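# Set three loose gears on the furnace tray, small end up

## Task

Put each of the three loose gears onto an unoccupied spot on the furnace tray so that its smaller end faces upward, then release all of them.

## Robot and tools

Robot: two arms, left_arm and right_arm, each with six joints and a two-finger gripper. Parts held in a gripper may get a brief external tug, and loose objects may be nudged.

Frame: one shared world frame. The origin is on the table top midway between the arms, +z is up, +x points out over the table, and left_arm sits on the +y side. The names left and right say nothing about image sides. The state line reads left_arm: ... | right_arm: ... and gives each gripper's end_effector_position (metres) and end_effector_quat_wxyz. That position is the point between the finger pads, about 1 cm short of the fingertips; it can be off, more so at long reach. The fingers point along the gripper's +z and close along its y.

Joint order, per arm, everywhere: waist, shoulder, elbow, wrist pitch, wrist yaw, wrist roll. Elbow, wrist pitch and wrist yaw have signs flipped relative to the URDF, both in commands and in results. Stated ranges (URDF signs, radians): waist -2.880 to 2.880, shoulder 0.000 to 3.142, elbow 0.000 to 3.019, wrist pitch -1.693 to 1.571, wrist yaw -1.571 to 1.571, wrist roll -2.094 to 2.094. For the flipped joints negate and swap the bounds (elbow becomes -3.019 to 0.000 in your numbers). True ends may differ by up to 0.019 rad.

Row layout: one flat list of 14 numbers, each in [-1, 1]: left_arm's six joint values then its opening, then right_arm's six joint values then its opening. Always send all 14 even if one arm is idle. Joint values are offsets, not poses, and are scaled: 1.0 equals 1.264 rad (waist), 1.32 (shoulder), 1.276 (elbow), 1.83 (wrist pitch), 1.686 (wrist yaw), 2.022 (wrist roll). Opening is absolute: +1 fully open, -1 closed.

execute_actions(actions): a list of up to 15 actions; each action is a list of up to 15 rows, each row played for one 1/30 s step; a short action repeats its last row to fill 15 steps. Joint offsets in every row of an action are measured from the joint angles at that action's start (for the first action, the angles in this scene's last reported result), not from the previous row. An action that would drive a joint more than 0.019 rad beyond its range is refused for both arms; if the first action fails this, or any action is malformed, nothing in the call runs. A joint pushed past its real end is stopped there, and the result may say "joint sent to its limit" (absence of that line does not prove room remains). An empty list just returns state and images.

move(target, speed, blocking): target is one 14-number row as above; offsets are taken from the Joint positions in the latest result that showed them. All joints follow paths finishing together, so the gripper curves. speed (0.01 to 2 rad/s, default 0.5) caps the joint with the longest way to go; paths last 0.5 to 10 s and are cut off at 10 s. Finger openings are sent at the start. Paths do not avoid obstacles or the other arm. Faster moves and targets set deeper past contact hit and press harder. The result adds a "move:" line: ending (done, off_target, moving, held, fault), limits=held or limits=none, and each arm's joint farthest from target. With blocking=false you get a result after 0.5 s; until a result shows the move ended, other moves and execute_actions are refused, so use wait or stop.

wait(seconds): 0 to 10; arms hold their last command; returns early when a running move ends. stop(): brakes a running move (needs room, more when fast); fingers keep moving. zoom_image(camera, region): camera is cam_high, cam_left_wrist or cam_right_wrist (each 504x504); region [x0, y0, x1, y1] in pixels from the top-left, at most 504 by 504. finished_scene(scene): pass the current scene number; irreversible; the goal must already hold and keep holding.

Results: Joint positions and Joint velocities list each arm's joints in the order above (rad, rad/s) plus the finger-pad gap (m; 0.094 fully open). Joint targets shows what joints are currently driven toward. grip_measured is the measured opening on the command scale. "joint command not followed" means a clearance check altered some joint targets. FAULT or OVER-TEMPERATURE FAULT lines mean an arm stopped; MOTOR HOT warns from 85 C, and at 100 C that arm goes limp and drops.

Motion limits: each step the joint target may lead the measured angle by at most 0.264 (waist), 0.32 (shoulder), 0.276 (elbow), 0.33 (wrist pitch), 0.186 (wrist yaw), 0.522 (wrist roll) rad, and targets that would move the gripper over 70 mm away are scaled back, so big changes take several actions. Zero offsets may let an arm sag; to hold, command back to the desired angles, then zeros, extending the aim if it falls short.

Gripping: to hold a gear command about 0.03 below its grip_measured (less for a gentler grip). Readings may be off by about 1 mm. Pad force tops out near 50 to 62 N and spikes on first contact; thin parts get less.

Avoid: anything leaving the table, drops, slips, slamming or hard pushes, and the arms striking or pressing each other. Holding loads heats motors, so do not hang around carrying a gear.

Cameras: cam_high is fixed above; the wrist cameras are fisheye and ride on the arms. Calibration is approximate (a few degrees and millimetres).

Each tool is called after ">>>" as name(argument=value, ...), one argument or row to a line, values as JSON.

## Session

>>> execute_actions(
  actions=[],
)

Scene clock: 0.00 s.
left_arm: end_effector_position=(+0.8474, +0.6343, +0.0912) grip_measured=+1.000 end_effector_quat_wxyz=(-0.497, +0.688, -0.467, -0.250) | right_arm: end_effector_position=(+0.3224, -0.3111, +0.1079) grip_measured=+1.000 end_effector_quat_wxyz=(-0.008, -0.089, +0.996, +0.002)
Joint names: [waist, shoulder, elbow, wrist pitch, wrist yaw, wrist roll]
Joint positions: left_arm=[ 0.193  2.678 -2.626  0.944  1.1   -1.452  0.094] | right_arm=[ 0.063  1.402 -0.965  1.151  0.003 -0.177  0.094]
Joint velocities: left_arm=[-0.005 -0.015 -0.007 -0.012 -0.007  0.007  0.   ] | right_arm=[-0.005 -0.005 -0.002  0.007 -0.022  0.051  0.   ]
Joint targets: left_arm=[0.193 2.675 -2.654 0.941 1.100 -1.452] | right_arm=[0.063 1.399 -0.991 1.150 0.003 -0.177]

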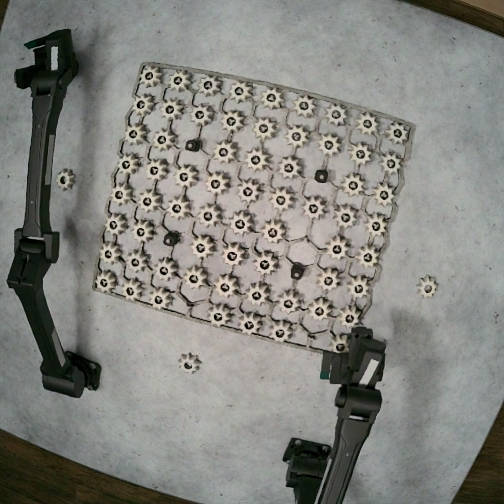

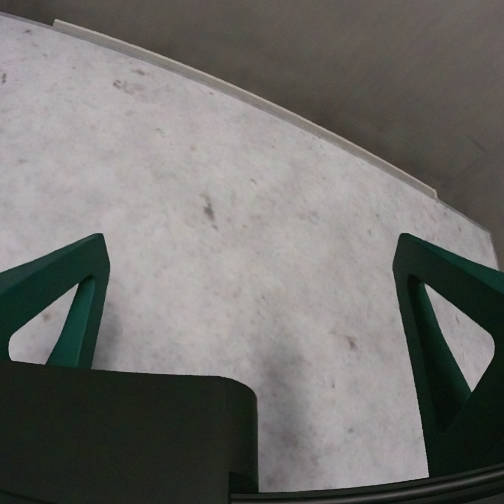

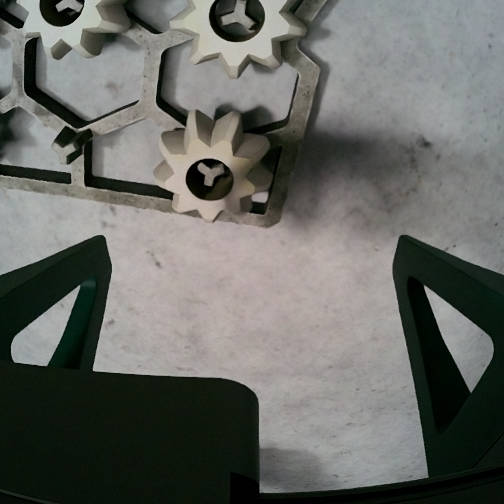

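>>> zoom_image(
  camera="cam_high",
  region=[80, 200, 260, 380],
)

>>> zoom_image(
  camera="cam_high",
  region=[250, 200, 450, 380],
)

>>> zoom_image(
  camera="cam_high",
  region=[40, 60, 240, 240],
)

>>> zoom_image(
  camera="cam_right_wrist",
  region=[0, 0, 340, 240],
)

Region (80, 200, 260, 380) of cam_high's 504x504 image, scaled by 2.800, with more detail than that image has.

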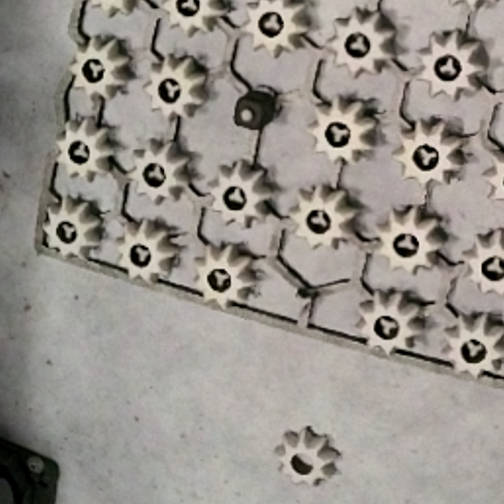

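Region (250, 200, 450, 380) of cam_high's 504x504 image, scaled by 2.520, with more detail than that image has; it fills the top 454 rows of this view, and the rest is white.

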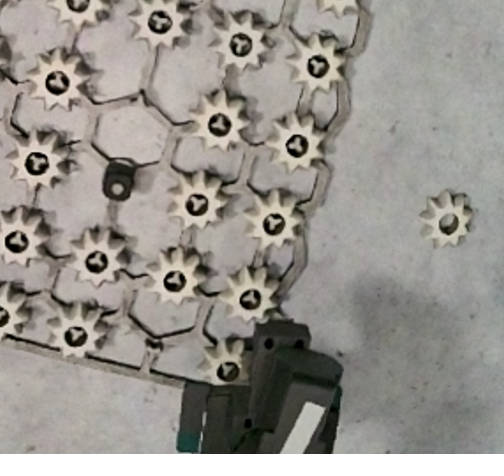

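Region (40, 60, 240, 240) of cam_high's 504x504 image, scaled by 2.520, with more detail than that image has; it fills the top 454 rows of this view, and the rest is white.

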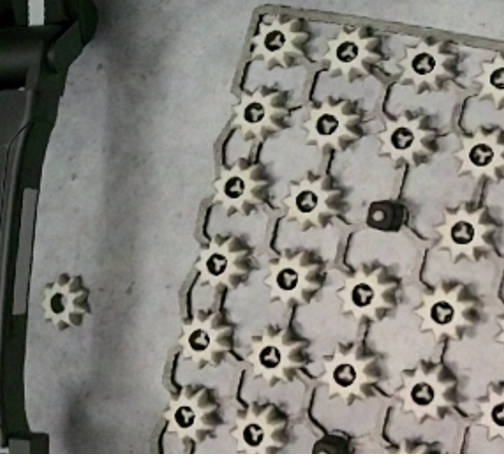

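Region (0, 0, 340, 240) of cam_right_wrist's 504x504 image, scaled by 1.482, with more detail than that image has; it fills the top 356 rows of this view, and the rest is white.

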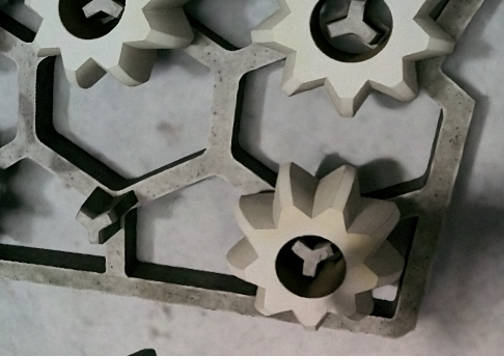

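>>> zoom_image(
  camera="cam_high",
  region=[160, 335, 220, 395],
)

>>> zoom_image(
  camera="cam_high",
  region=[398, 257, 458, 317],
)

>>> zoom_image(
  camera="cam_high",
  region=[35, 150, 95, 210],
)

>>> zoom_image(
  camera="cam_high",
  region=[270, 210, 350, 290],
)

Region (160, 335, 220, 395) of cam_high's 504x504 image, scaled by 8.400, with more detail than that image has.

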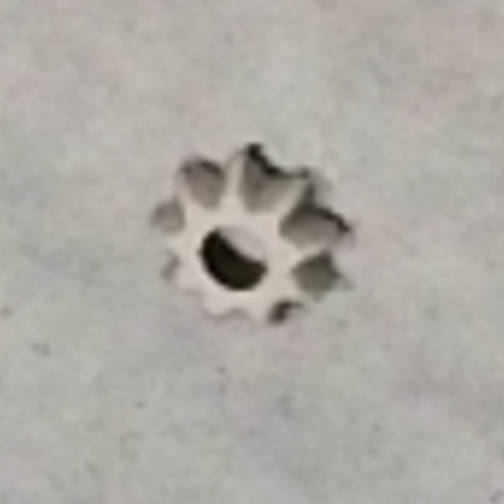

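Region (398, 257, 458, 317) of cam_high's 504x504 image, scaled by 8.400, with more detail than that image has.

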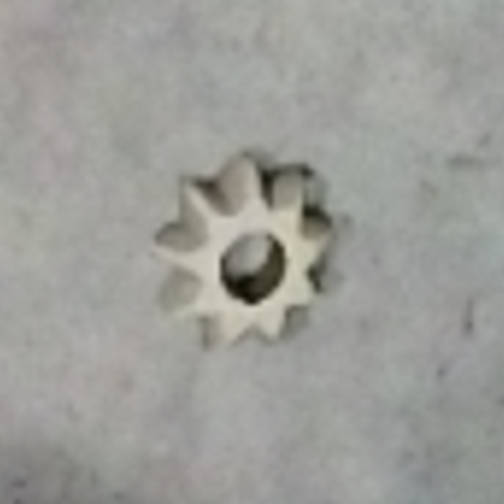

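Region (35, 150, 95, 210) of cam_high's 504x504 image, scaled by 8.400, with more detail than that image has.

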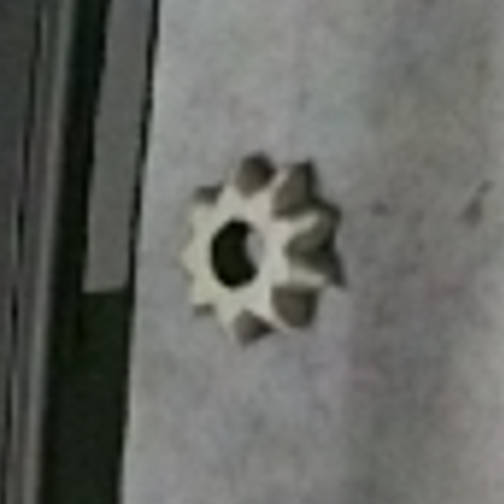

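Region (270, 210, 350, 290) of cam_high's 504x504 image, scaled by 6.300, with more detail than that image has.

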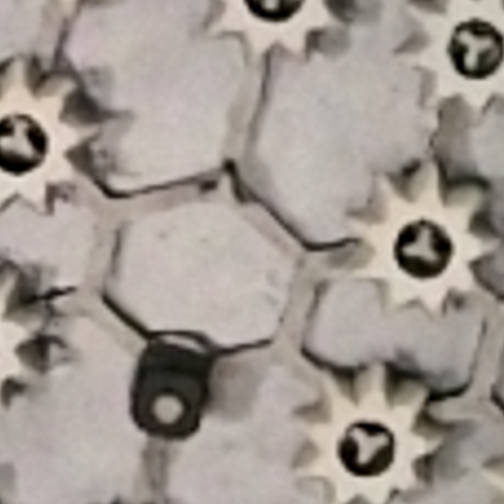

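>>> zoom_image(
  camera="cam_high",
  region=[130, 270, 230, 370],
)

>>> zoom_image(
  camera="cam_high",
  region=[345, 230, 445, 330],
)

Region (130, 270, 230, 370) of cam_high's 504x504 image, scaled by 5.040, with more detail than that image has.

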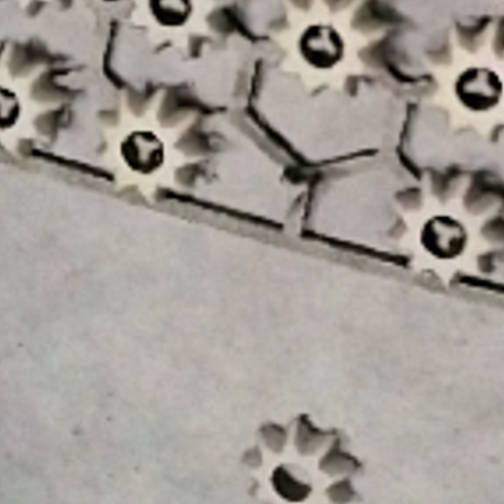

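Region (345, 230, 445, 330) of cam_high's 504x504 image, scaled by 5.040, with more detail than that image has.

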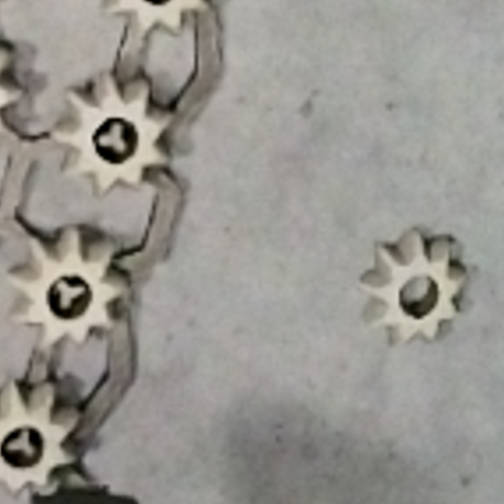

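>>> move(
  target=[-0.1527,-0.817,0.961,0.233,-0.652,0.718,1, 0,0,0,-0.164,0,0,1],
  speed=0.8,
)

Scene clock: 10.27 s.
left_arm: end_effector_position=(+0.4996, +0.3417, +0.1810) grip_measured=+1.000 end_effector_quat_wxyz=(-0.001, +0.017, +1.000, +0.001) | right_arm: end_effector_position=(+0.3899, -0.3110, +0.1151) grip_measured=+1.000 end_effector_quat_wxyz=(+0.131, -0.088, +0.987, -0.010)
Joint names: [waist, shoulder, elbow, wrist pitch, wrist yaw, wrist roll]
Joint positions: left_arm=[ 0.007  1.61  -1.401  1.363  0.002 -0.012  0.094] | right_arm=[ 0.063  1.402 -0.962  0.867  0.003 -0.177  0.094]
Joint velocities: left_arm=[-0.005 -0.005  0.002  0.012 -0.037  0.037  0.   ] | right_arm=[-0.005 -0.024  0.012 -0.002  0.022 -0.051  0.   ]
Joint targets: left_arm=[-0.000 1.600 -1.400 1.371 0.000 0.000] | right_arm=[0.063 1.402 -0.965 0.851 0.003 -0.177]
move: done; limits=none; left_arm: farthest joint: the wrist roll, 0.012 radians from its target (1.451 radians at the start); right_arm: farthest joint: the wrist pitch, 0.016 radians from its target (0.300 radians at the start)
camera_calibration (this result's frames):
cam_left_wrist: T_world_to_cam=[[-0.0425961, -0.999076, 0.00578782, 0.356063], [-0.805806, 0.0377796, 0.590974, 0.287043], [-0.590646, 0.0205093, -0.80667, 0.559581], [0, 0, 0, 1]] pos_world=[0.576982, 0.333413, 0.279701]
cam_right_wrist: T_world_to_cam=[[0.179049, -0.983251, 0.0340299, -0.379036], [-0.923281, -0.15598, 0.35103, 0.277882], [-0.339843, -0.0942707, -0.935746, 0.335399], [0, 0, 0, 1]] pos_world=[0.438412, -0.297725, 0.229202]

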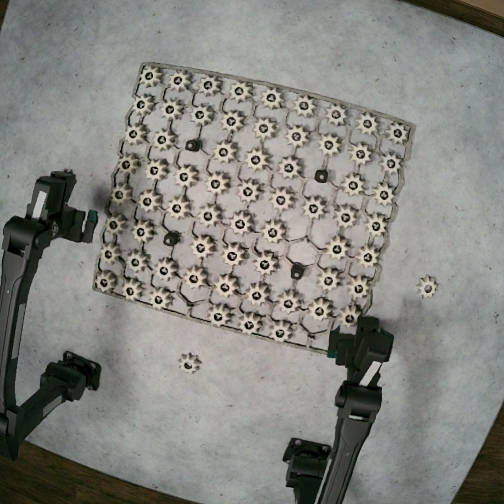

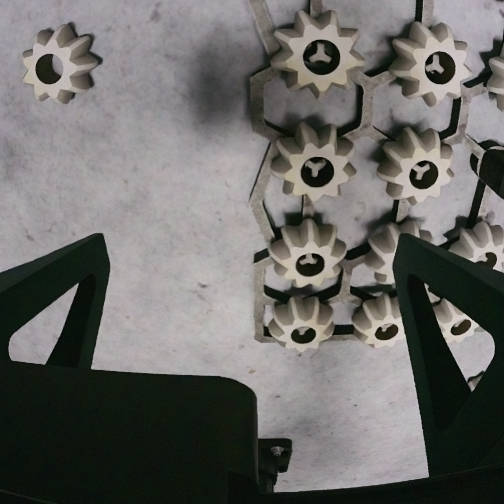

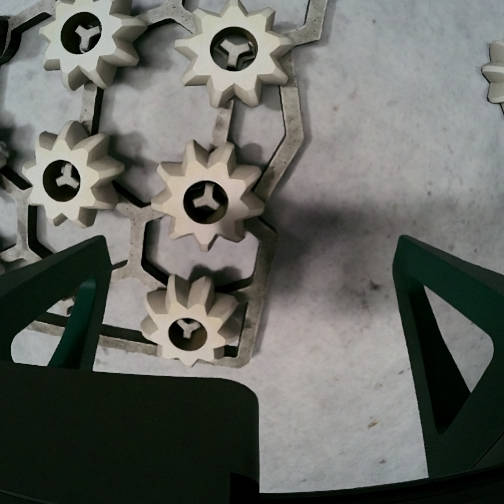

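>>> move(
  target=[0.3,0,0,0,0,0,1, -0.3,0,0,0,0,0,1],
  speed=0.8,
)

Scene clock: 13.80 s.
left_arm: end_effector_position=(+0.4723, +0.5243, +0.1810) grip_measured=+1.000 end_effector_quat_wxyz=(-0.001, -0.176, +0.984, +0.002) | right_arm: end_effector_position=(+0.3563, -0.4754, +0.1135) grip_measured=+1.000 end_effector_quat_wxyz=(+0.125, +0.104, +0.986, -0.034)
Joint names: [waist, shoulder, elbow, wrist pitch, wrist yaw, wrist roll]
Joint positions: left_arm=[ 0.395  1.61  -1.401  1.363  0.004 -0.012  0.094] | right_arm=[-0.326  1.402 -0.958  0.867  0.003 -0.177  0.094]
Joint velocities: left_arm=[ 0.005 -0.015 -0.002  0.022 -0.051 -0.022  0.   ] | right_arm=[-0.015 -0.015 -0.022 -0.002 -0.022  0.022  0.   ]
Joint targets: left_arm=[0.386 1.610 -1.401 1.363 0.003 -0.012] | right_arm=[-0.316 1.402 -0.962 0.867 0.003 -0.177]
move: done; limits=none; left_arm: farthest joint: the waist, 0.009 radians from its target (0.379 radians at the start); right_arm: farthest joint: the waist, 0.009 radians from its target (0.380 radians at the start)
camera_calibration (this result's frames):
cam_left_wrist: T_world_to_cam=[[0.338522, -0.940947, 0.00464383, 0.32704], [-0.759985, -0.270501, 0.590975, 0.398184], [-0.55482, -0.203587, -0.806676, 0.640321], [0, 0, 0, 1]] pos_world=[0.547166, 0.545798, 0.279696]
cam_right_wrist: T_world_to_cam=[[-0.207223, -0.977725, 0.0333523, -0.394271], [-0.912192, 0.205428, 0.35455, 0.3892], [-0.353504, 0.0430472, -0.934442, 0.377015], [0, 0, 0, 1]] pos_world=[0.406599, -0.48167, 0.227458]

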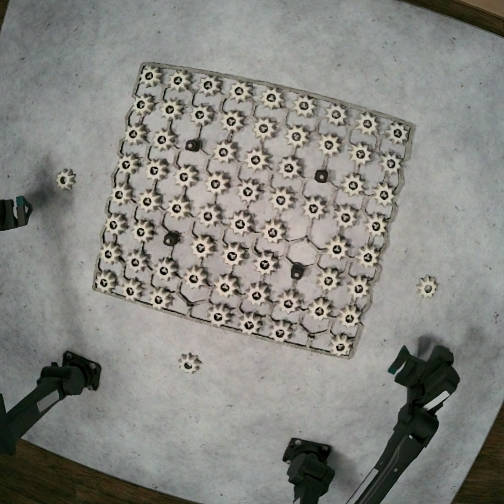

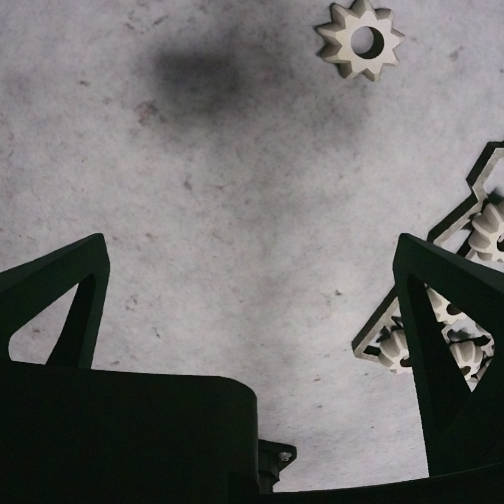

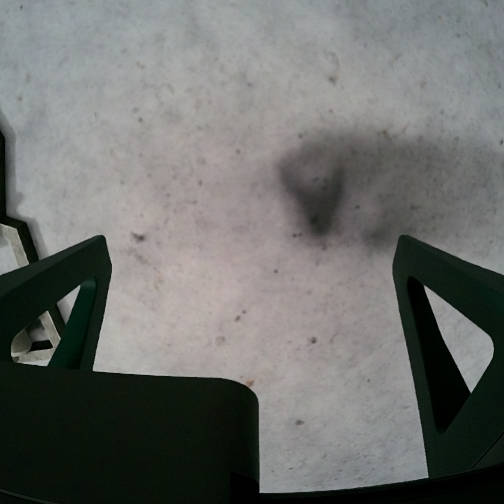

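>>> move(
  target=[0,0.15,0,0,0,0,1, 0,0,-0.2,0,0,0,1],
  speed=0.8,
)

Scene clock: 15.83 s.
left_arm: end_effector_position=(+0.4686, +0.5230, +0.0821) grip_measured=+1.000 end_effector_quat_wxyz=(-0.109, -0.175, +0.978, -0.016) | right_arm: end_effector_position=(+0.4316, -0.5061, +0.2179) grip_measured=+1.000 end_effector_quat_wxyz=(+0.234, +0.102, +0.965, -0.066)
Joint names: [waist, shoulder, elbow, wrist pitch, wrist yaw, wrist roll]
Joint positions: left_arm=[ 0.395  1.819 -1.389  1.363  0.004 -0.012  0.094] | right_arm=[-0.326  1.402 -1.19   0.867  0.003 -0.177  0.094]
Joint velocities: left_arm=[-0.005  0.005  0.017  0.012  0.066  0.081  0.   ] | right_arm=[ 0.005 -0.015  0.012 -0.002 -0.022  0.022  0.   ]
Joint targets: left_arm=[0.395 1.808 -1.401 1.363 0.004 -0.012] | right_arm=[-0.326 1.402 -1.213 0.867 0.003 -0.177]
move: off_target (right_arm); limits=none; left_arm: farthest joint: the elbow, 0.012 radians from its target (0.000 radians at the start); right_arm: farthest joint: the elbow, 0.024 radians from its target (0.255 radians at the start)
camera_calibration (this result's frames):
cam_left_wrist: T_world_to_cam=[[0.339404, -0.940633, 0.00382652, 0.327002], [-0.620096, -0.220683, 0.752848, 0.348548], [-0.707309, -0.257892, -0.658183, 0.645824], [0, 0, 0, 1]] pos_world=[0.561945, 0.551061, 0.161415]
cam_right_wrist: T_world_to_cam=[[-0.2187, -0.97304, 0.0732389, -0.413564], [-0.964736, 0.226878, 0.133456, 0.508897], [-0.146475, -0.0414693, -0.988345, 0.382057], [0, 0, 0, 1]] pos_world=[0.456467, -0.502028, 0.339977]

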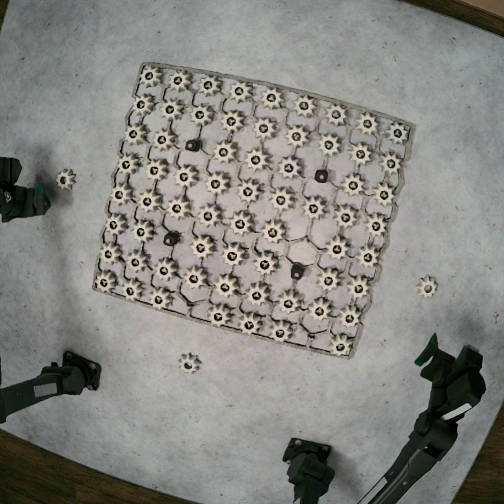

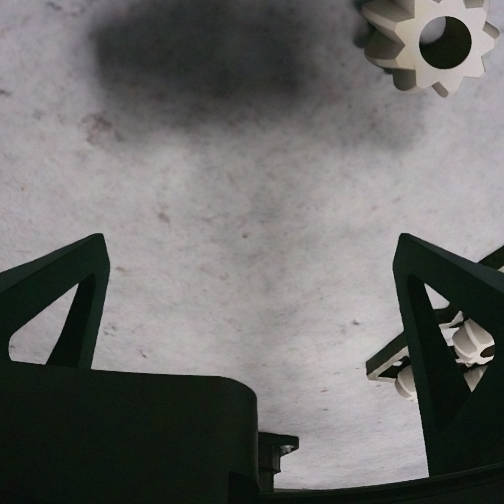

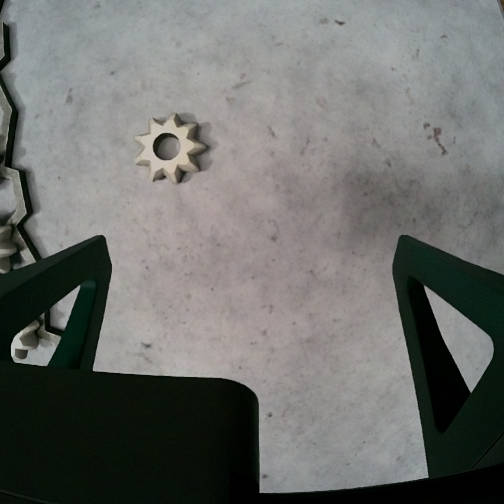

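>>> move(
  target=[-0.061,0.027,-0.142,-0.049,0,0,1, 0.108,0.36,-0.325,0.228,0,0.088,1],
  speed=0.8,
)

Scene clock: 20.33 s.
left_arm: end_effector_position=(+0.5469, +0.5090, +0.1199) grip_measured=+1.000 end_effector_quat_wxyz=(-0.008, -0.140, +0.990, +0.001) | right_arm: end_effector_position=(+0.4949, -0.4496, +0.1037) grip_measured=+1.000 end_effector_quat_wxyz=(-0.013, +0.120, +0.993, +0.003)
Joint names: [waist, shoulder, elbow, wrist pitch, wrist yaw, wrist roll]
Joint positions: left_arm=[ 0.323  1.828 -1.525  1.285  0.004 -0.012  0.094] | right_arm=[-0.188  1.878 -1.555  1.273  0.003 -0.009  0.094]
Joint velocities: left_arm=[-0.005 -0.015 -0.012 -0.007  0.022 -0.007  0.   ] | right_arm=[-0.015 -0.015 -0.017  0.002  0.037 -0.051  0.   ]
Joint targets: left_arm=[0.318 1.854 -1.570 1.273 0.004 -0.012] | right_arm=[-0.189 1.877 -1.604 1.284 0.003 0.001]
move: off_target (left_arm, right_arm); limits=none; left_arm: farthest joint: the elbow, 0.045 radians from its target (0.181 radians at the start); right_arm: farthest joint: the elbow, 0.050 radians from its target (0.415 radians at the start)
camera_calibration (this result's frames):
cam_left_wrist: T_world_to_cam=[[0.269561, -0.962972, 0.004594, 0.336621], [-0.768797, -0.212328, 0.603215, 0.46055], [-0.579904, -0.166135, -0.797565, 0.622814], [0, 0, 0, 1]] pos_world=[0.624502, 0.525416, 0.217378]
cam_right_wrist: T_world_to_cam=[[-0.234922, -0.971917, -0.0137675, -0.318806], [-0.779052, 0.179797, 0.600625, 0.410897], [-0.581282, 0.151826, -0.799412, 0.563347], [0, 0, 0, 1]] pos_world=[0.572679, -0.469262, 0.199162]

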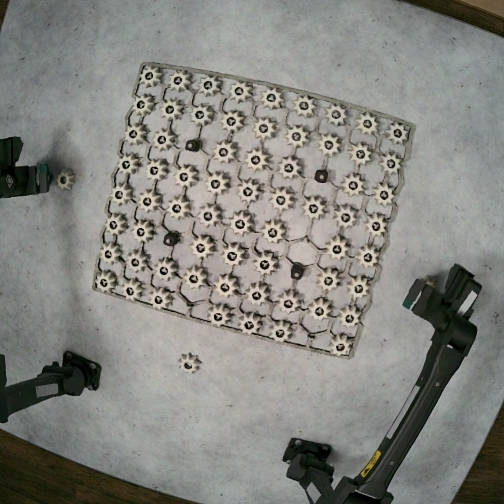

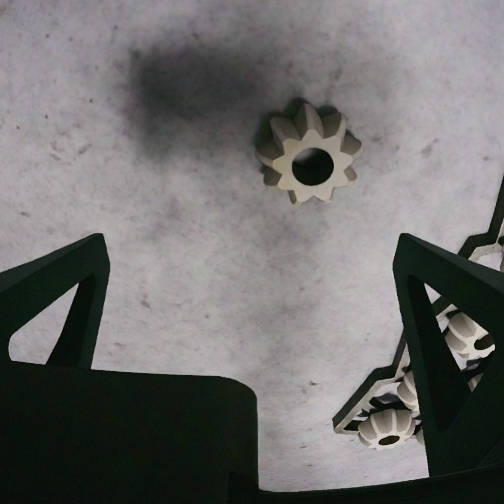

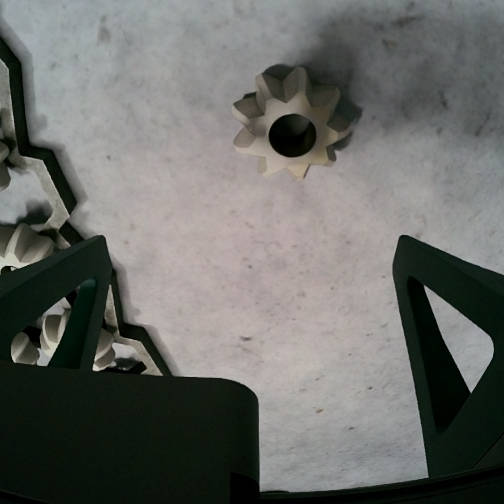

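>>> zoom_image(
  camera="cam_high",
  region=[270, 110, 350, 190],
)

>>> zoom_image(
  camera="cam_left_wrist",
  region=[230, 80, 390, 240],
)

>>> zoom_image(
  camera="cam_right_wrist",
  region=[210, 45, 370, 205],
)

Region (270, 110, 350, 190) of cam_high's 504x504 image, scaled by 6.300, with more detail than that image has.

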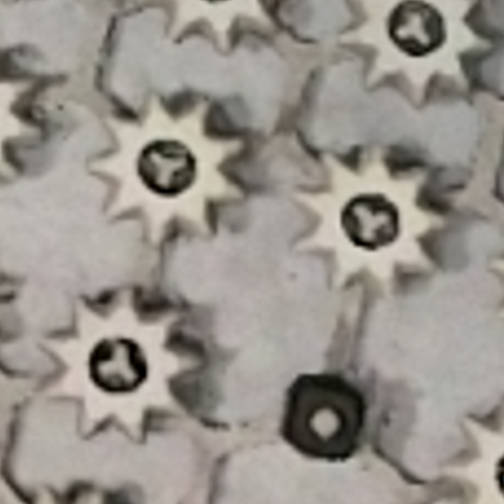

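Region (230, 80, 390, 240) of cam_left_wrist's 504x504 image, scaled by 3.150, with more detail than that image has.

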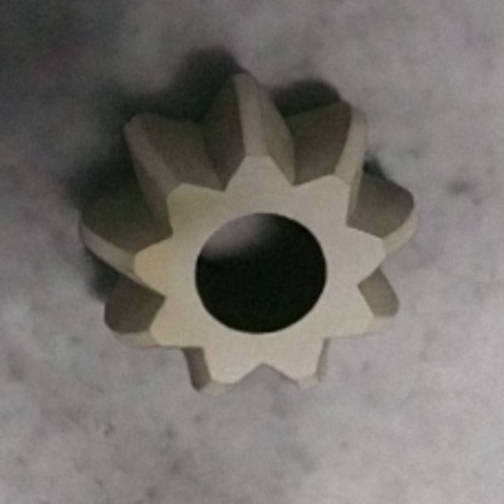

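Region (210, 45, 370, 205) of cam_right_wrist's 504x504 image, scaled by 3.150, with more detail than that image has.

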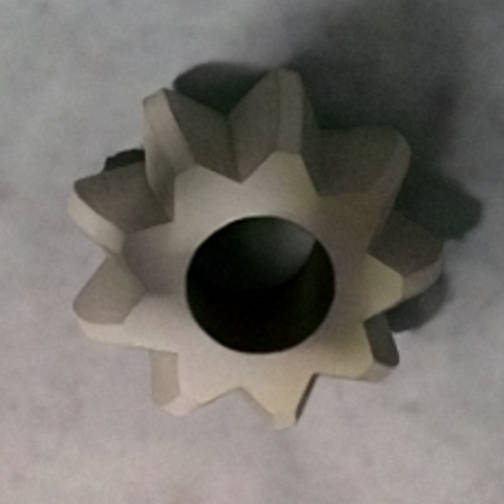

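>>> move(
  target=[-0.0585,0.0485,0.130,-0.135,0,-0.029,1, -0.026,0.070,0.047,-0.102,0,-0.0435,1],
  speed=0.4,
)

Scene clock: 27.93 s.
left_arm: end_effector_position=(+0.5432, +0.4699, +0.0356) grip_measured=+1.000 end_effector_quat_wxyz=(-0.001, -0.129, +0.992, +0.002) | right_arm: end_effector_position=(+0.5013, -0.4664, +0.0343) grip_measured=+1.000 end_effector_quat_wxyz=(-0.002, +0.095, +0.996, +0.002)
Joint names: [waist, shoulder, elbow, wrist pitch, wrist yaw, wrist roll]
Joint positions: left_arm=[ 0.254  1.876 -1.356  1.052  0.004 -0.058  0.094] | right_arm=[-0.214  1.962 -1.487  1.1    0.003 -0.087  0.094]
Joint velocities: left_arm=[-0.015 -0.005  0.002  0.022 -0.022  0.066  0.   ] | right_arm=[-0.005  0.015 -0.007 -0.007 -0.037 -0.081  0.   ]
Joint targets: left_arm=[0.249 1.892 -1.360 1.038 0.004 -0.071] | right_arm=[-0.221 1.971 -1.495 1.087 0.003 -0.097]
move: done; limits=none; left_arm: farthest joint: the shoulder, 0.016 radians from its target (0.064 radians at the start); right_arm: farthest joint: the wrist pitch, 0.014 radians from its target (0.187 radians at the start)
camera_calibration (this result's frames):
cam_left_wrist: T_world_to_cam=[[0.247382, -0.968907, 0.00459738, 0.315207], [-0.782379, -0.196954, 0.590841, 0.500884], [-0.571565, -0.14976, -0.806775, 0.535093], [0, 0, 0, 1]] pos_world=[0.619744, 0.484193, 0.134308]
cam_right_wrist: T_world_to_cam=[[-0.183911, -0.982846, -0.0137788, -0.365285], [-0.800139, 0.141551, 0.582873, 0.453932], [-0.570924, 0.118222, -0.812447, 0.493696], [0, 0, 0, 1]] pos_world=[0.577891, -0.48164, 0.131484]

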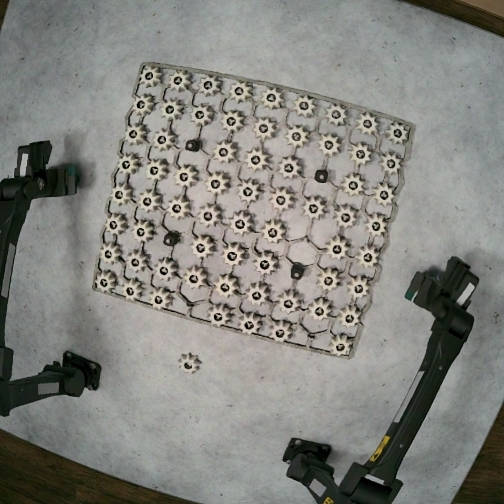

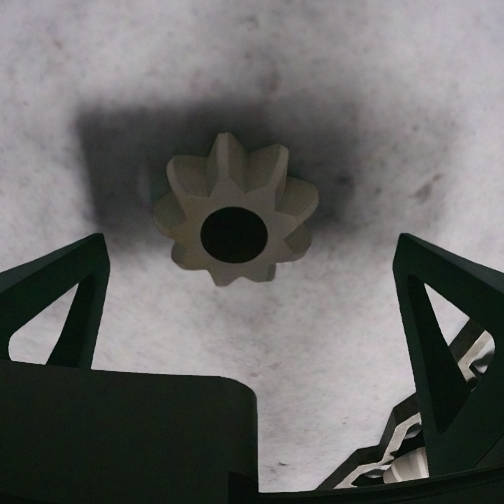

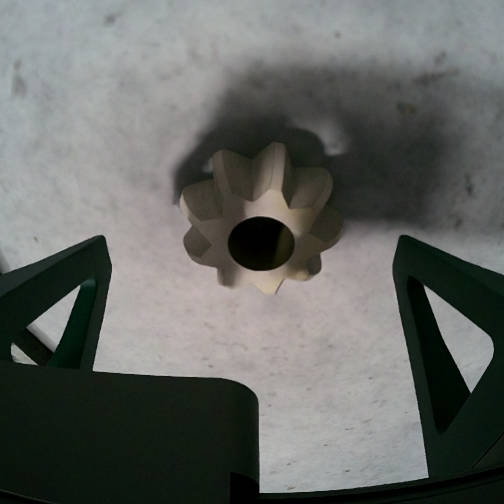

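>>> zoom_image(
  camera="cam_left_wrist",
  region=[60, 110, 440, 330],
)

>>> zoom_image(
  camera="cam_right_wrist",
  region=[60, 110, 440, 330],
)

Region (60, 110, 440, 330) of cam_left_wrist's 504x504 image, scaled by 1.326, with more detail than that image has; it fills the top 292 rows of this view, and the rest is white.

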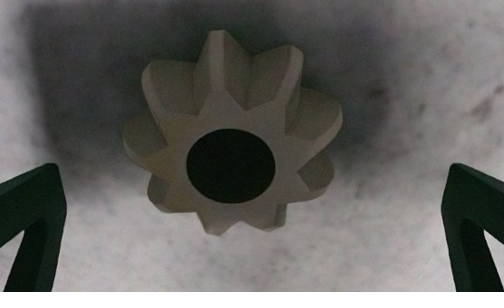

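Region (60, 110, 440, 330) of cam_right_wrist's 504x504 image, scaled by 1.326, with more detail than that image has; it fills the top 292 rows of this view, and the rest is white.

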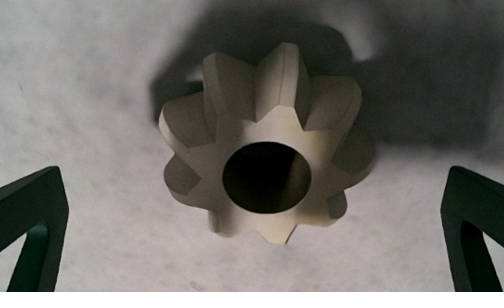

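>>> zoom_image(
  camera="cam_left_wrist",
  region=[140, 120, 330, 310],
)

Region (140, 120, 330, 310) of cam_left_wrist's 504x504 image, scaled by 2.653, with more detail than that image has.

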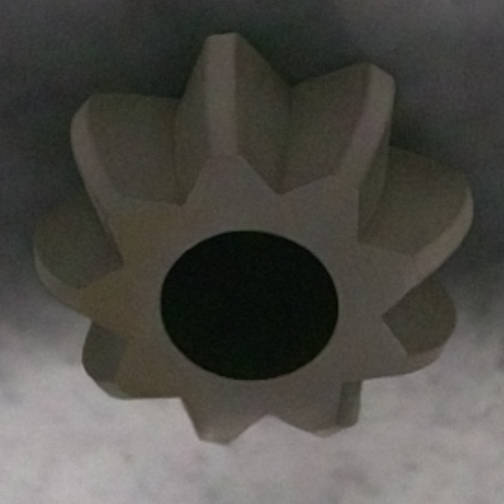

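>>> move(
  target=[0.0127,0.035,0.007,-0.031,0,-0.006,1, -0.0095,0.027,0.0024,-0.028,0,-0.005,1],
  speed=0.1,
)

Scene clock: 32.90 s.
left_arm: end_effector_position=(+0.5472, +0.4730, +0.0217) grip_measured=+1.000 end_effector_quat_wxyz=(+0.005, -0.131, +0.991, +0.002) | right_arm: end_effector_position=(+0.5063, -0.4680, +0.0232) grip_measured=+1.000 end_effector_quat_wxyz=(+0.006, +0.094, +0.996, +0.001)
Joint names: [waist, shoulder, elbow, wrist pitch, wrist yaw, wrist roll]
Joint positions: left_arm=[ 0.258  1.898 -1.348  1.01   0.004 -0.058  0.094] | right_arm=[-0.215  1.979 -1.482  1.063  0.003 -0.088  0.094]
Joint velocities: left_arm=[-0.005  0.015 -0.002 -0.007  0.037 -0.037  0.   ] | right_arm=[-0.015  0.005  0.012 -0.002 -0.007  0.051  0.   ]
Joint targets: left_arm=[0.270 1.922 -1.348 0.995 0.004 -0.070] | right_arm=[-0.226 1.997 -1.484 1.049 0.003 -0.097]
move: off_target (left_arm); limits=none; left_arm: farthest joint: the shoulder, 0.024 radians from its target (0.046 radians at the start); right_arm: farthest joint: the shoulder, 0.019 radians from its target (0.036 radians at the start)
camera_calibration (this result's frames):
cam_left_wrist: T_world_to_cam=[[0.251758, -0.967776, 0.005185, 0.314353], [-0.788255, -0.201943, 0.581268, 0.51863], [-0.561491, -0.150426, -0.813695, 0.521553], [0, 0, 0, 1]] pos_world=[0.622519, 0.487412, 0.121292]
cam_right_wrist: T_world_to_cam=[[-0.183349, -0.98297, -0.0124139, -0.366507], [-0.808451, 0.143588, 0.57078, 0.470048], [-0.559277, 0.114688, -0.821009, 0.480395], [0, 0, 0, 1]] pos_world=[0.581486, -0.482854, 0.121565]

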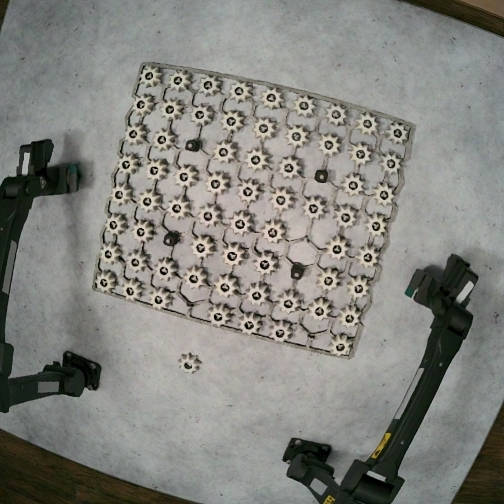

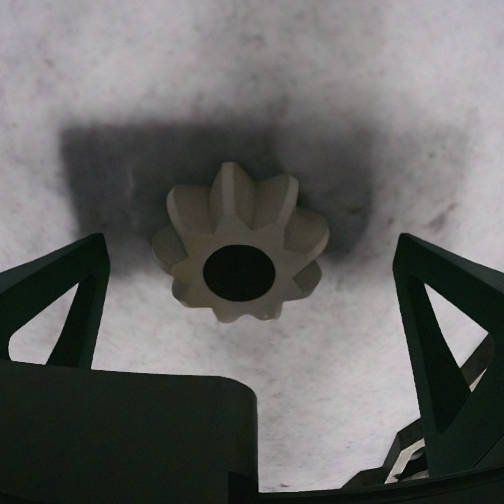

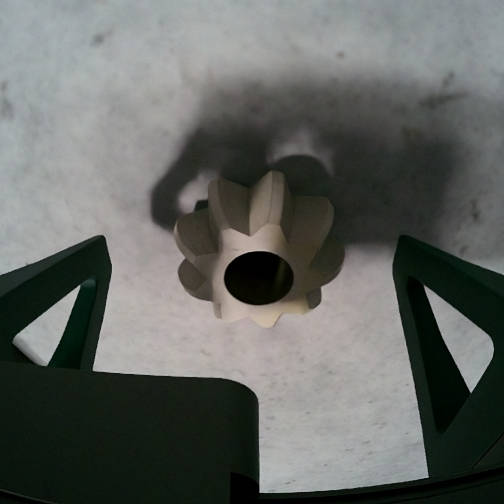

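>>> move(
  target=[0.0174,0.0288,0,-0.0055,0,-0.006,1, -0.0134,0.0235,-0.0016,-0.0055,0,-0.0045,1],
  speed=0.3,
)

Scene clock: 34.40 s.
left_arm: end_effector_position=(+0.5445, +0.4791, +0.0154) grip_measured=+1.000 end_effector_quat_wxyz=(-0.001, -0.137, +0.991, +0.002) | right_arm: end_effector_position=(+0.5039, -0.4715, +0.0167) grip_measured=+1.000 end_effector_quat_wxyz=(-0.000, +0.098, +0.995, +0.002)
Joint names: [waist, shoulder, elbow, wrist pitch, wrist yaw, wrist roll]
Joint positions: left_arm=[ 0.27   1.911 -1.348  1.01   0.004 -0.058  0.094] | right_arm=[-0.221  1.991 -1.482  1.063  0.003 -0.088  0.094]
Joint velocities: left_arm=[-0.024  0.005  0.002  0.007 -0.051 -0.007  0.   ] | right_arm=[ 0.005  0.005  0.022 -0.007 -0.007 -0.022  0.   ]
Joint targets: left_arm=[0.280 1.937 -1.348 1.000 0.004 -0.070] | right_arm=[-0.231 2.010 -1.484 1.053 0.003 -0.097]
move: off_target (left_arm); limits=none; left_arm: farthest joint: the shoulder, 0.025 radians from its target (0.038 radians at the start); right_arm: farthest joint: the shoulder, 0.019 radians from its target (0.031 radians at the start)
camera_calibration (this result's frames):
cam_left_wrist: T_world_to_cam=[[0.263611, -0.964618, 0.00457805, 0.313019], [-0.778743, -0.210009, 0.591147, 0.519907], [-0.56927, -0.159398, -0.806551, 0.524274], [0, 0, 0, 1]] pos_world=[0.620813, 0.494697, 0.114078]
cam_right_wrist: T_world_to_cam=[[-0.190241, -0.981645, -0.0135013, -0.366258], [-0.800911, 0.147233, 0.580401, 0.470117], [-0.567759, 0.121229, -0.814219, 0.481379], [0, 0, 0, 1]] pos_world=[0.580152, -0.487109, 0.114147]

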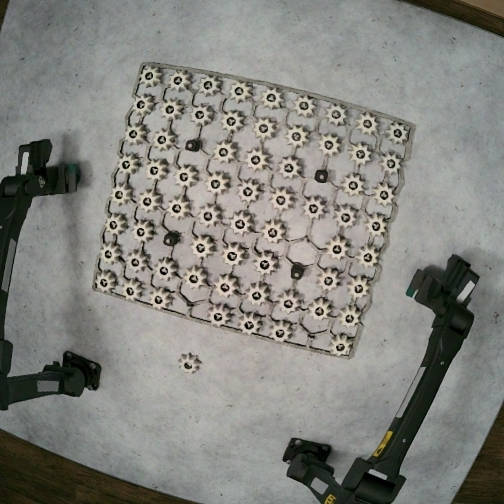

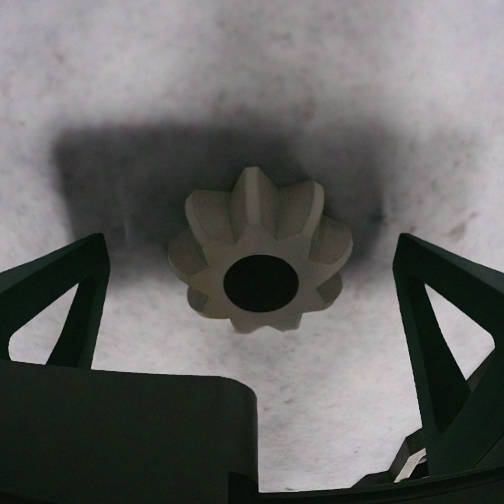

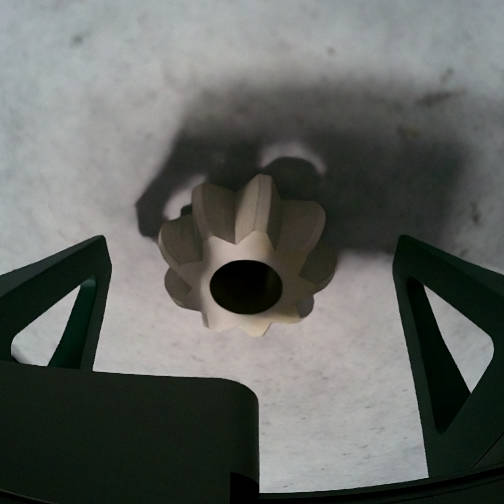

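>>> execute_actions(
  actions=[
    [[0,0.0197,0,-0.0055,0,-0.006,0.8,0,0.0144,-0.0016,-0.0055,0,-0.0045,0.8],[0,0.0197,0,-0.0055,0,-0.006,0.7,0,0.0144,-0.0016,-0.0055,0,-0.0045,0.7],[0,0.0197,0,-0.0055,0,-0.006,0.6,0,0.0144,-0.0016,-0.0055,0,-0.0045,0.6],[0,0.0197,0,-0.0055,0,-0.006,0.5,0,0.0144,-0.0016,-0.0055,0,-0.0045,0.5],[0,0.0197,0,-0.0055,0,-0.006,0.45,0,0.0144,-0.0016,-0.0055,0,-0.0045,0.45],[0,0.0197,0,-0.0055,0,-0.006,0.4,0,0.0144,-0.0016,-0.0055,0,-0.0045,0.4],[0,0.0197,0,-0.0055,0,-0.006,0.36,0,0.0144,-0.0016,-0.0055,0,-0.0045,0.36],[0,0.0197,0,-0.0055,0,-0.006,0.32,0,0.0144,-0.0016,-0.0055,0,-0.0045,0.32],[0,0.0197,0,-0.0055,0,-0.006,0.29,0,0.0144,-0.0016,-0.0055,0,-0.0045,0.29],[0,0.0197,0,-0.0055,0,-0.006,0.26,0,0.0144,-0.0016,-0.0055,0,-0.0045,0.26],[0,0.0197,0,-0.0055,0,-0.006,0.23,0,0.0144,-0.0016,-0.0055,0,-0.0045,0.23],[0,0.0197,0,-0.0055,0,-0.006,0.2,0,0.0144,-0.0016,-0.0055,0,-0.0045,0.2],[0,0.0197,0,-0.0055,0,-0.006,0.18,0,0.0144,-0.0016,-0.0055,0,-0.0045,0.18],[0,0.0197,0,-0.0055,0,-0.006,0.16,0,0.0144,-0.0016,-0.0055,0,-0.0045,0.16],[0,0.0197,0,-0.0055,0,-0.006,0.15,0,0.0144,-0.0016,-0.0055,0,-0.0045,0.15]],
  ],
)

Scene clock: 36.00 s.
left_arm: end_effector_position=(+0.5446, +0.4787, +0.0154) grip_measured=+0.174 end_effector_quat_wxyz=(-0.001, -0.137, +0.991, +0.001) | right_arm: end_effector_position=(+0.5040, -0.4713, +0.0167) grip_measured=+0.161 end_effector_quat_wxyz=(-0.000, +0.098, +0.995, +0.002)
Joint names: [waist, shoulder, elbow, wrist pitch, wrist yaw, wrist roll]
Joint positions: left_arm=[ 0.27   1.911 -1.348  1.01   0.001 -0.059  0.055] | right_arm=[-0.221  1.991 -1.482  1.063  0.004 -0.088  0.055]
Joint velocities: left_arm=[ 0.005  0.005  0.012  0.002 -0.007  0.022 -0.001] | right_arm=[-0.005  0.015  0.012 -0.002 -0.051 -0.037 -0.01 ]
Joint targets: left_arm=[0.270 1.936 -1.348 1.000 0.003 -0.071] | right_arm=[-0.222 2.010 -1.484 1.053 0.004 -0.096]
camera_calibration (this result's frames):
cam_left_wrist: T_world_to_cam=[[0.263979, -0.964504, 0.00686348, 0.312335], [-0.778954, -0.208988, 0.591231, 0.519518], [-0.56881, -0.161419, -0.806473, 0.524976], [0, 0, 0, 1]] pos_world=[0.620843, 0.494563, 0.11408]
cam_right_wrist: T_world_to_cam=[[-0.190239, -0.981634, -0.014261, -0.366111], [-0.801034, 0.146808, 0.580337, 0.469991], [-0.567585, 0.121826, -0.814251, 0.48158], [0, 0, 0, 1]] pos_world=[0.580168, -0.487054, 0.114152]

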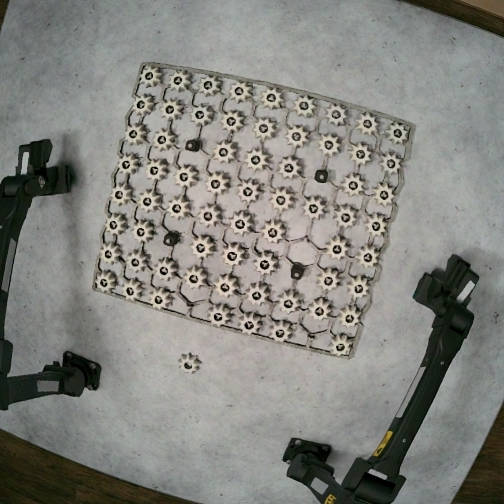

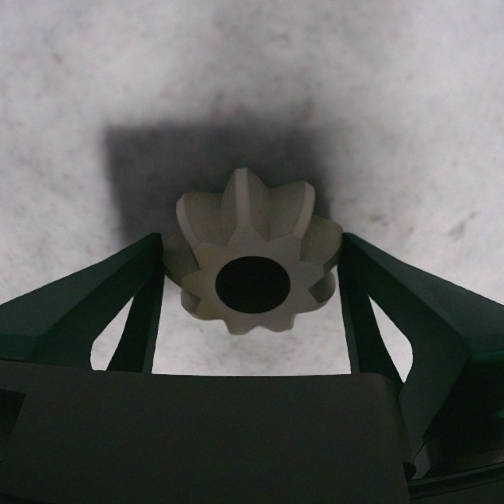

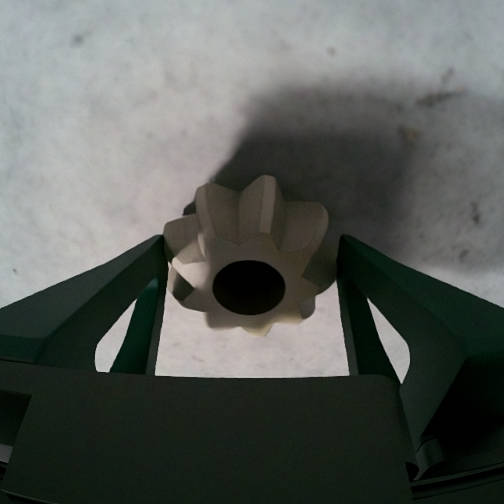

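>>> execute_actions(
  actions=[
    [[0,0.019,0,-0.0055,0,-0.006,0.14,0,0.0144,-0.0016,-0.0055,0,-0.004,0.13]],
  ],
)

>>> zoom_image(
  camera="cam_left_wrist",
  region=[130, 140, 380, 390],
)

>>> zoom_image(
  camera="cam_right_wrist",
  region=[130, 140, 380, 390],
)

Scene clock: 36.87 s.
left_arm: end_effector_position=(+0.5446, +0.4787, +0.0154) grip_measured=+0.174 end_effector_quat_wxyz=(-0.001, -0.137, +0.991, +0.001) | right_arm: end_effector_position=(+0.5040, -0.4713, +0.0167) grip_measured=+0.144 end_effector_quat_wxyz=(-0.000, +0.098, +0.995, +0.002)
Joint names: [waist, shoulder, elbow, wrist pitch, wrist yaw, wrist roll]
Joint positions: left_arm=[ 0.27   1.911 -1.348  1.01   0.001 -0.059  0.055] | right_arm=[-0.221  1.991 -1.482  1.063  0.004 -0.088  0.054]
Joint velocities: left_arm=[-0.005  0.005  0.002 -0.012 -0.037 -0.007 -0.001] | right_arm=[-0.024 -0.005  0.007  0.002 -0.037 -0.066  0.   ]
Joint targets: left_arm=[0.270 1.936 -1.348 1.000 0.001 -0.071] | right_arm=[-0.221 2.009 -1.484 1.053 0.004 -0.096]
camera_calibration (this result's frames):
cam_left_wrist: T_world_to_cam=[[0.263979, -0.964504, 0.00686348, 0.312335], [-0.778954, -0.208988, 0.591231, 0.519518], [-0.56881, -0.161419, -0.806473, 0.524976], [0, 0, 0, 1]] pos_world=[0.620843, 0.494563, 0.11408]
cam_right_wrist: T_world_to_cam=[[-0.190239, -0.981634, -0.014261, -0.366111], [-0.801034, 0.146808, 0.580337, 0.469991], [-0.567585, 0.121826, -0.814251, 0.48158], [0, 0, 0, 1]] pos_world=[0.580168, -0.487054, 0.114152]

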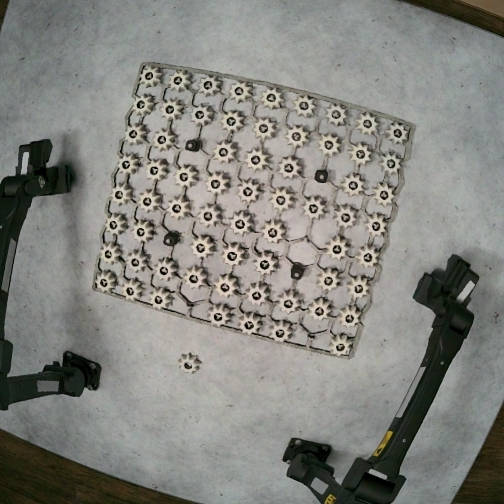

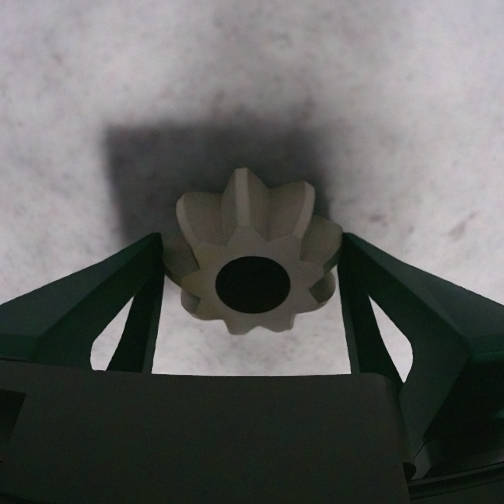

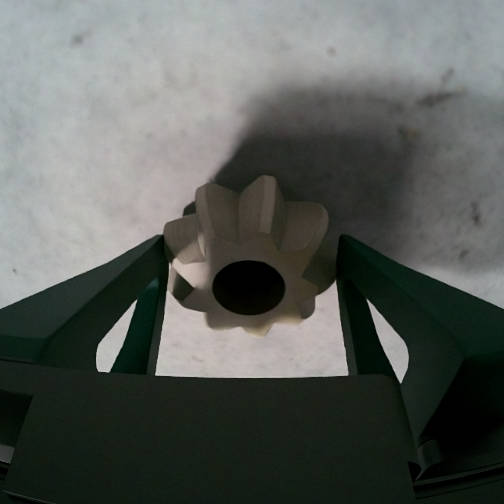

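Region (130, 140, 380, 390) of cam_left_wrist's 504x504 image, scaled by 2.016, with more detail than that image has.

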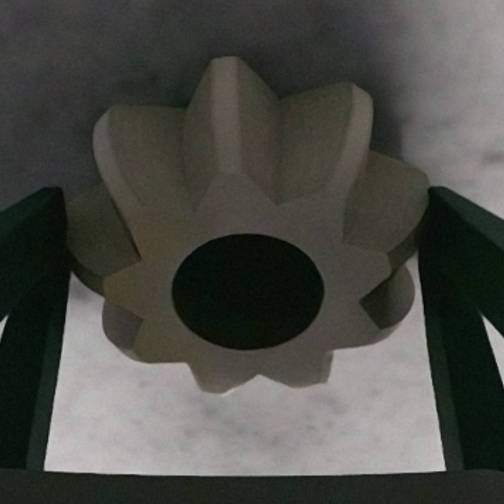

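Region (130, 140, 380, 390) of cam_right_wrist's 504x504 image, scaled by 2.016, with more detail than that image has.

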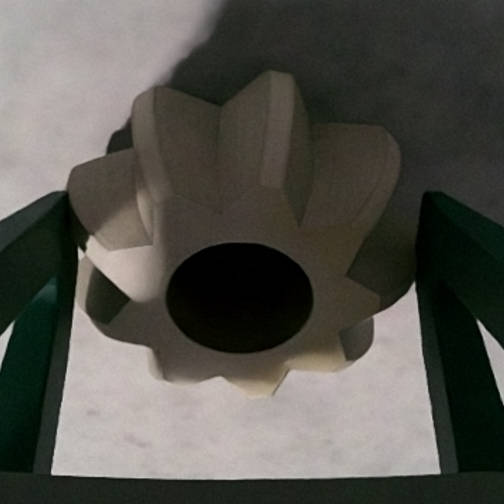

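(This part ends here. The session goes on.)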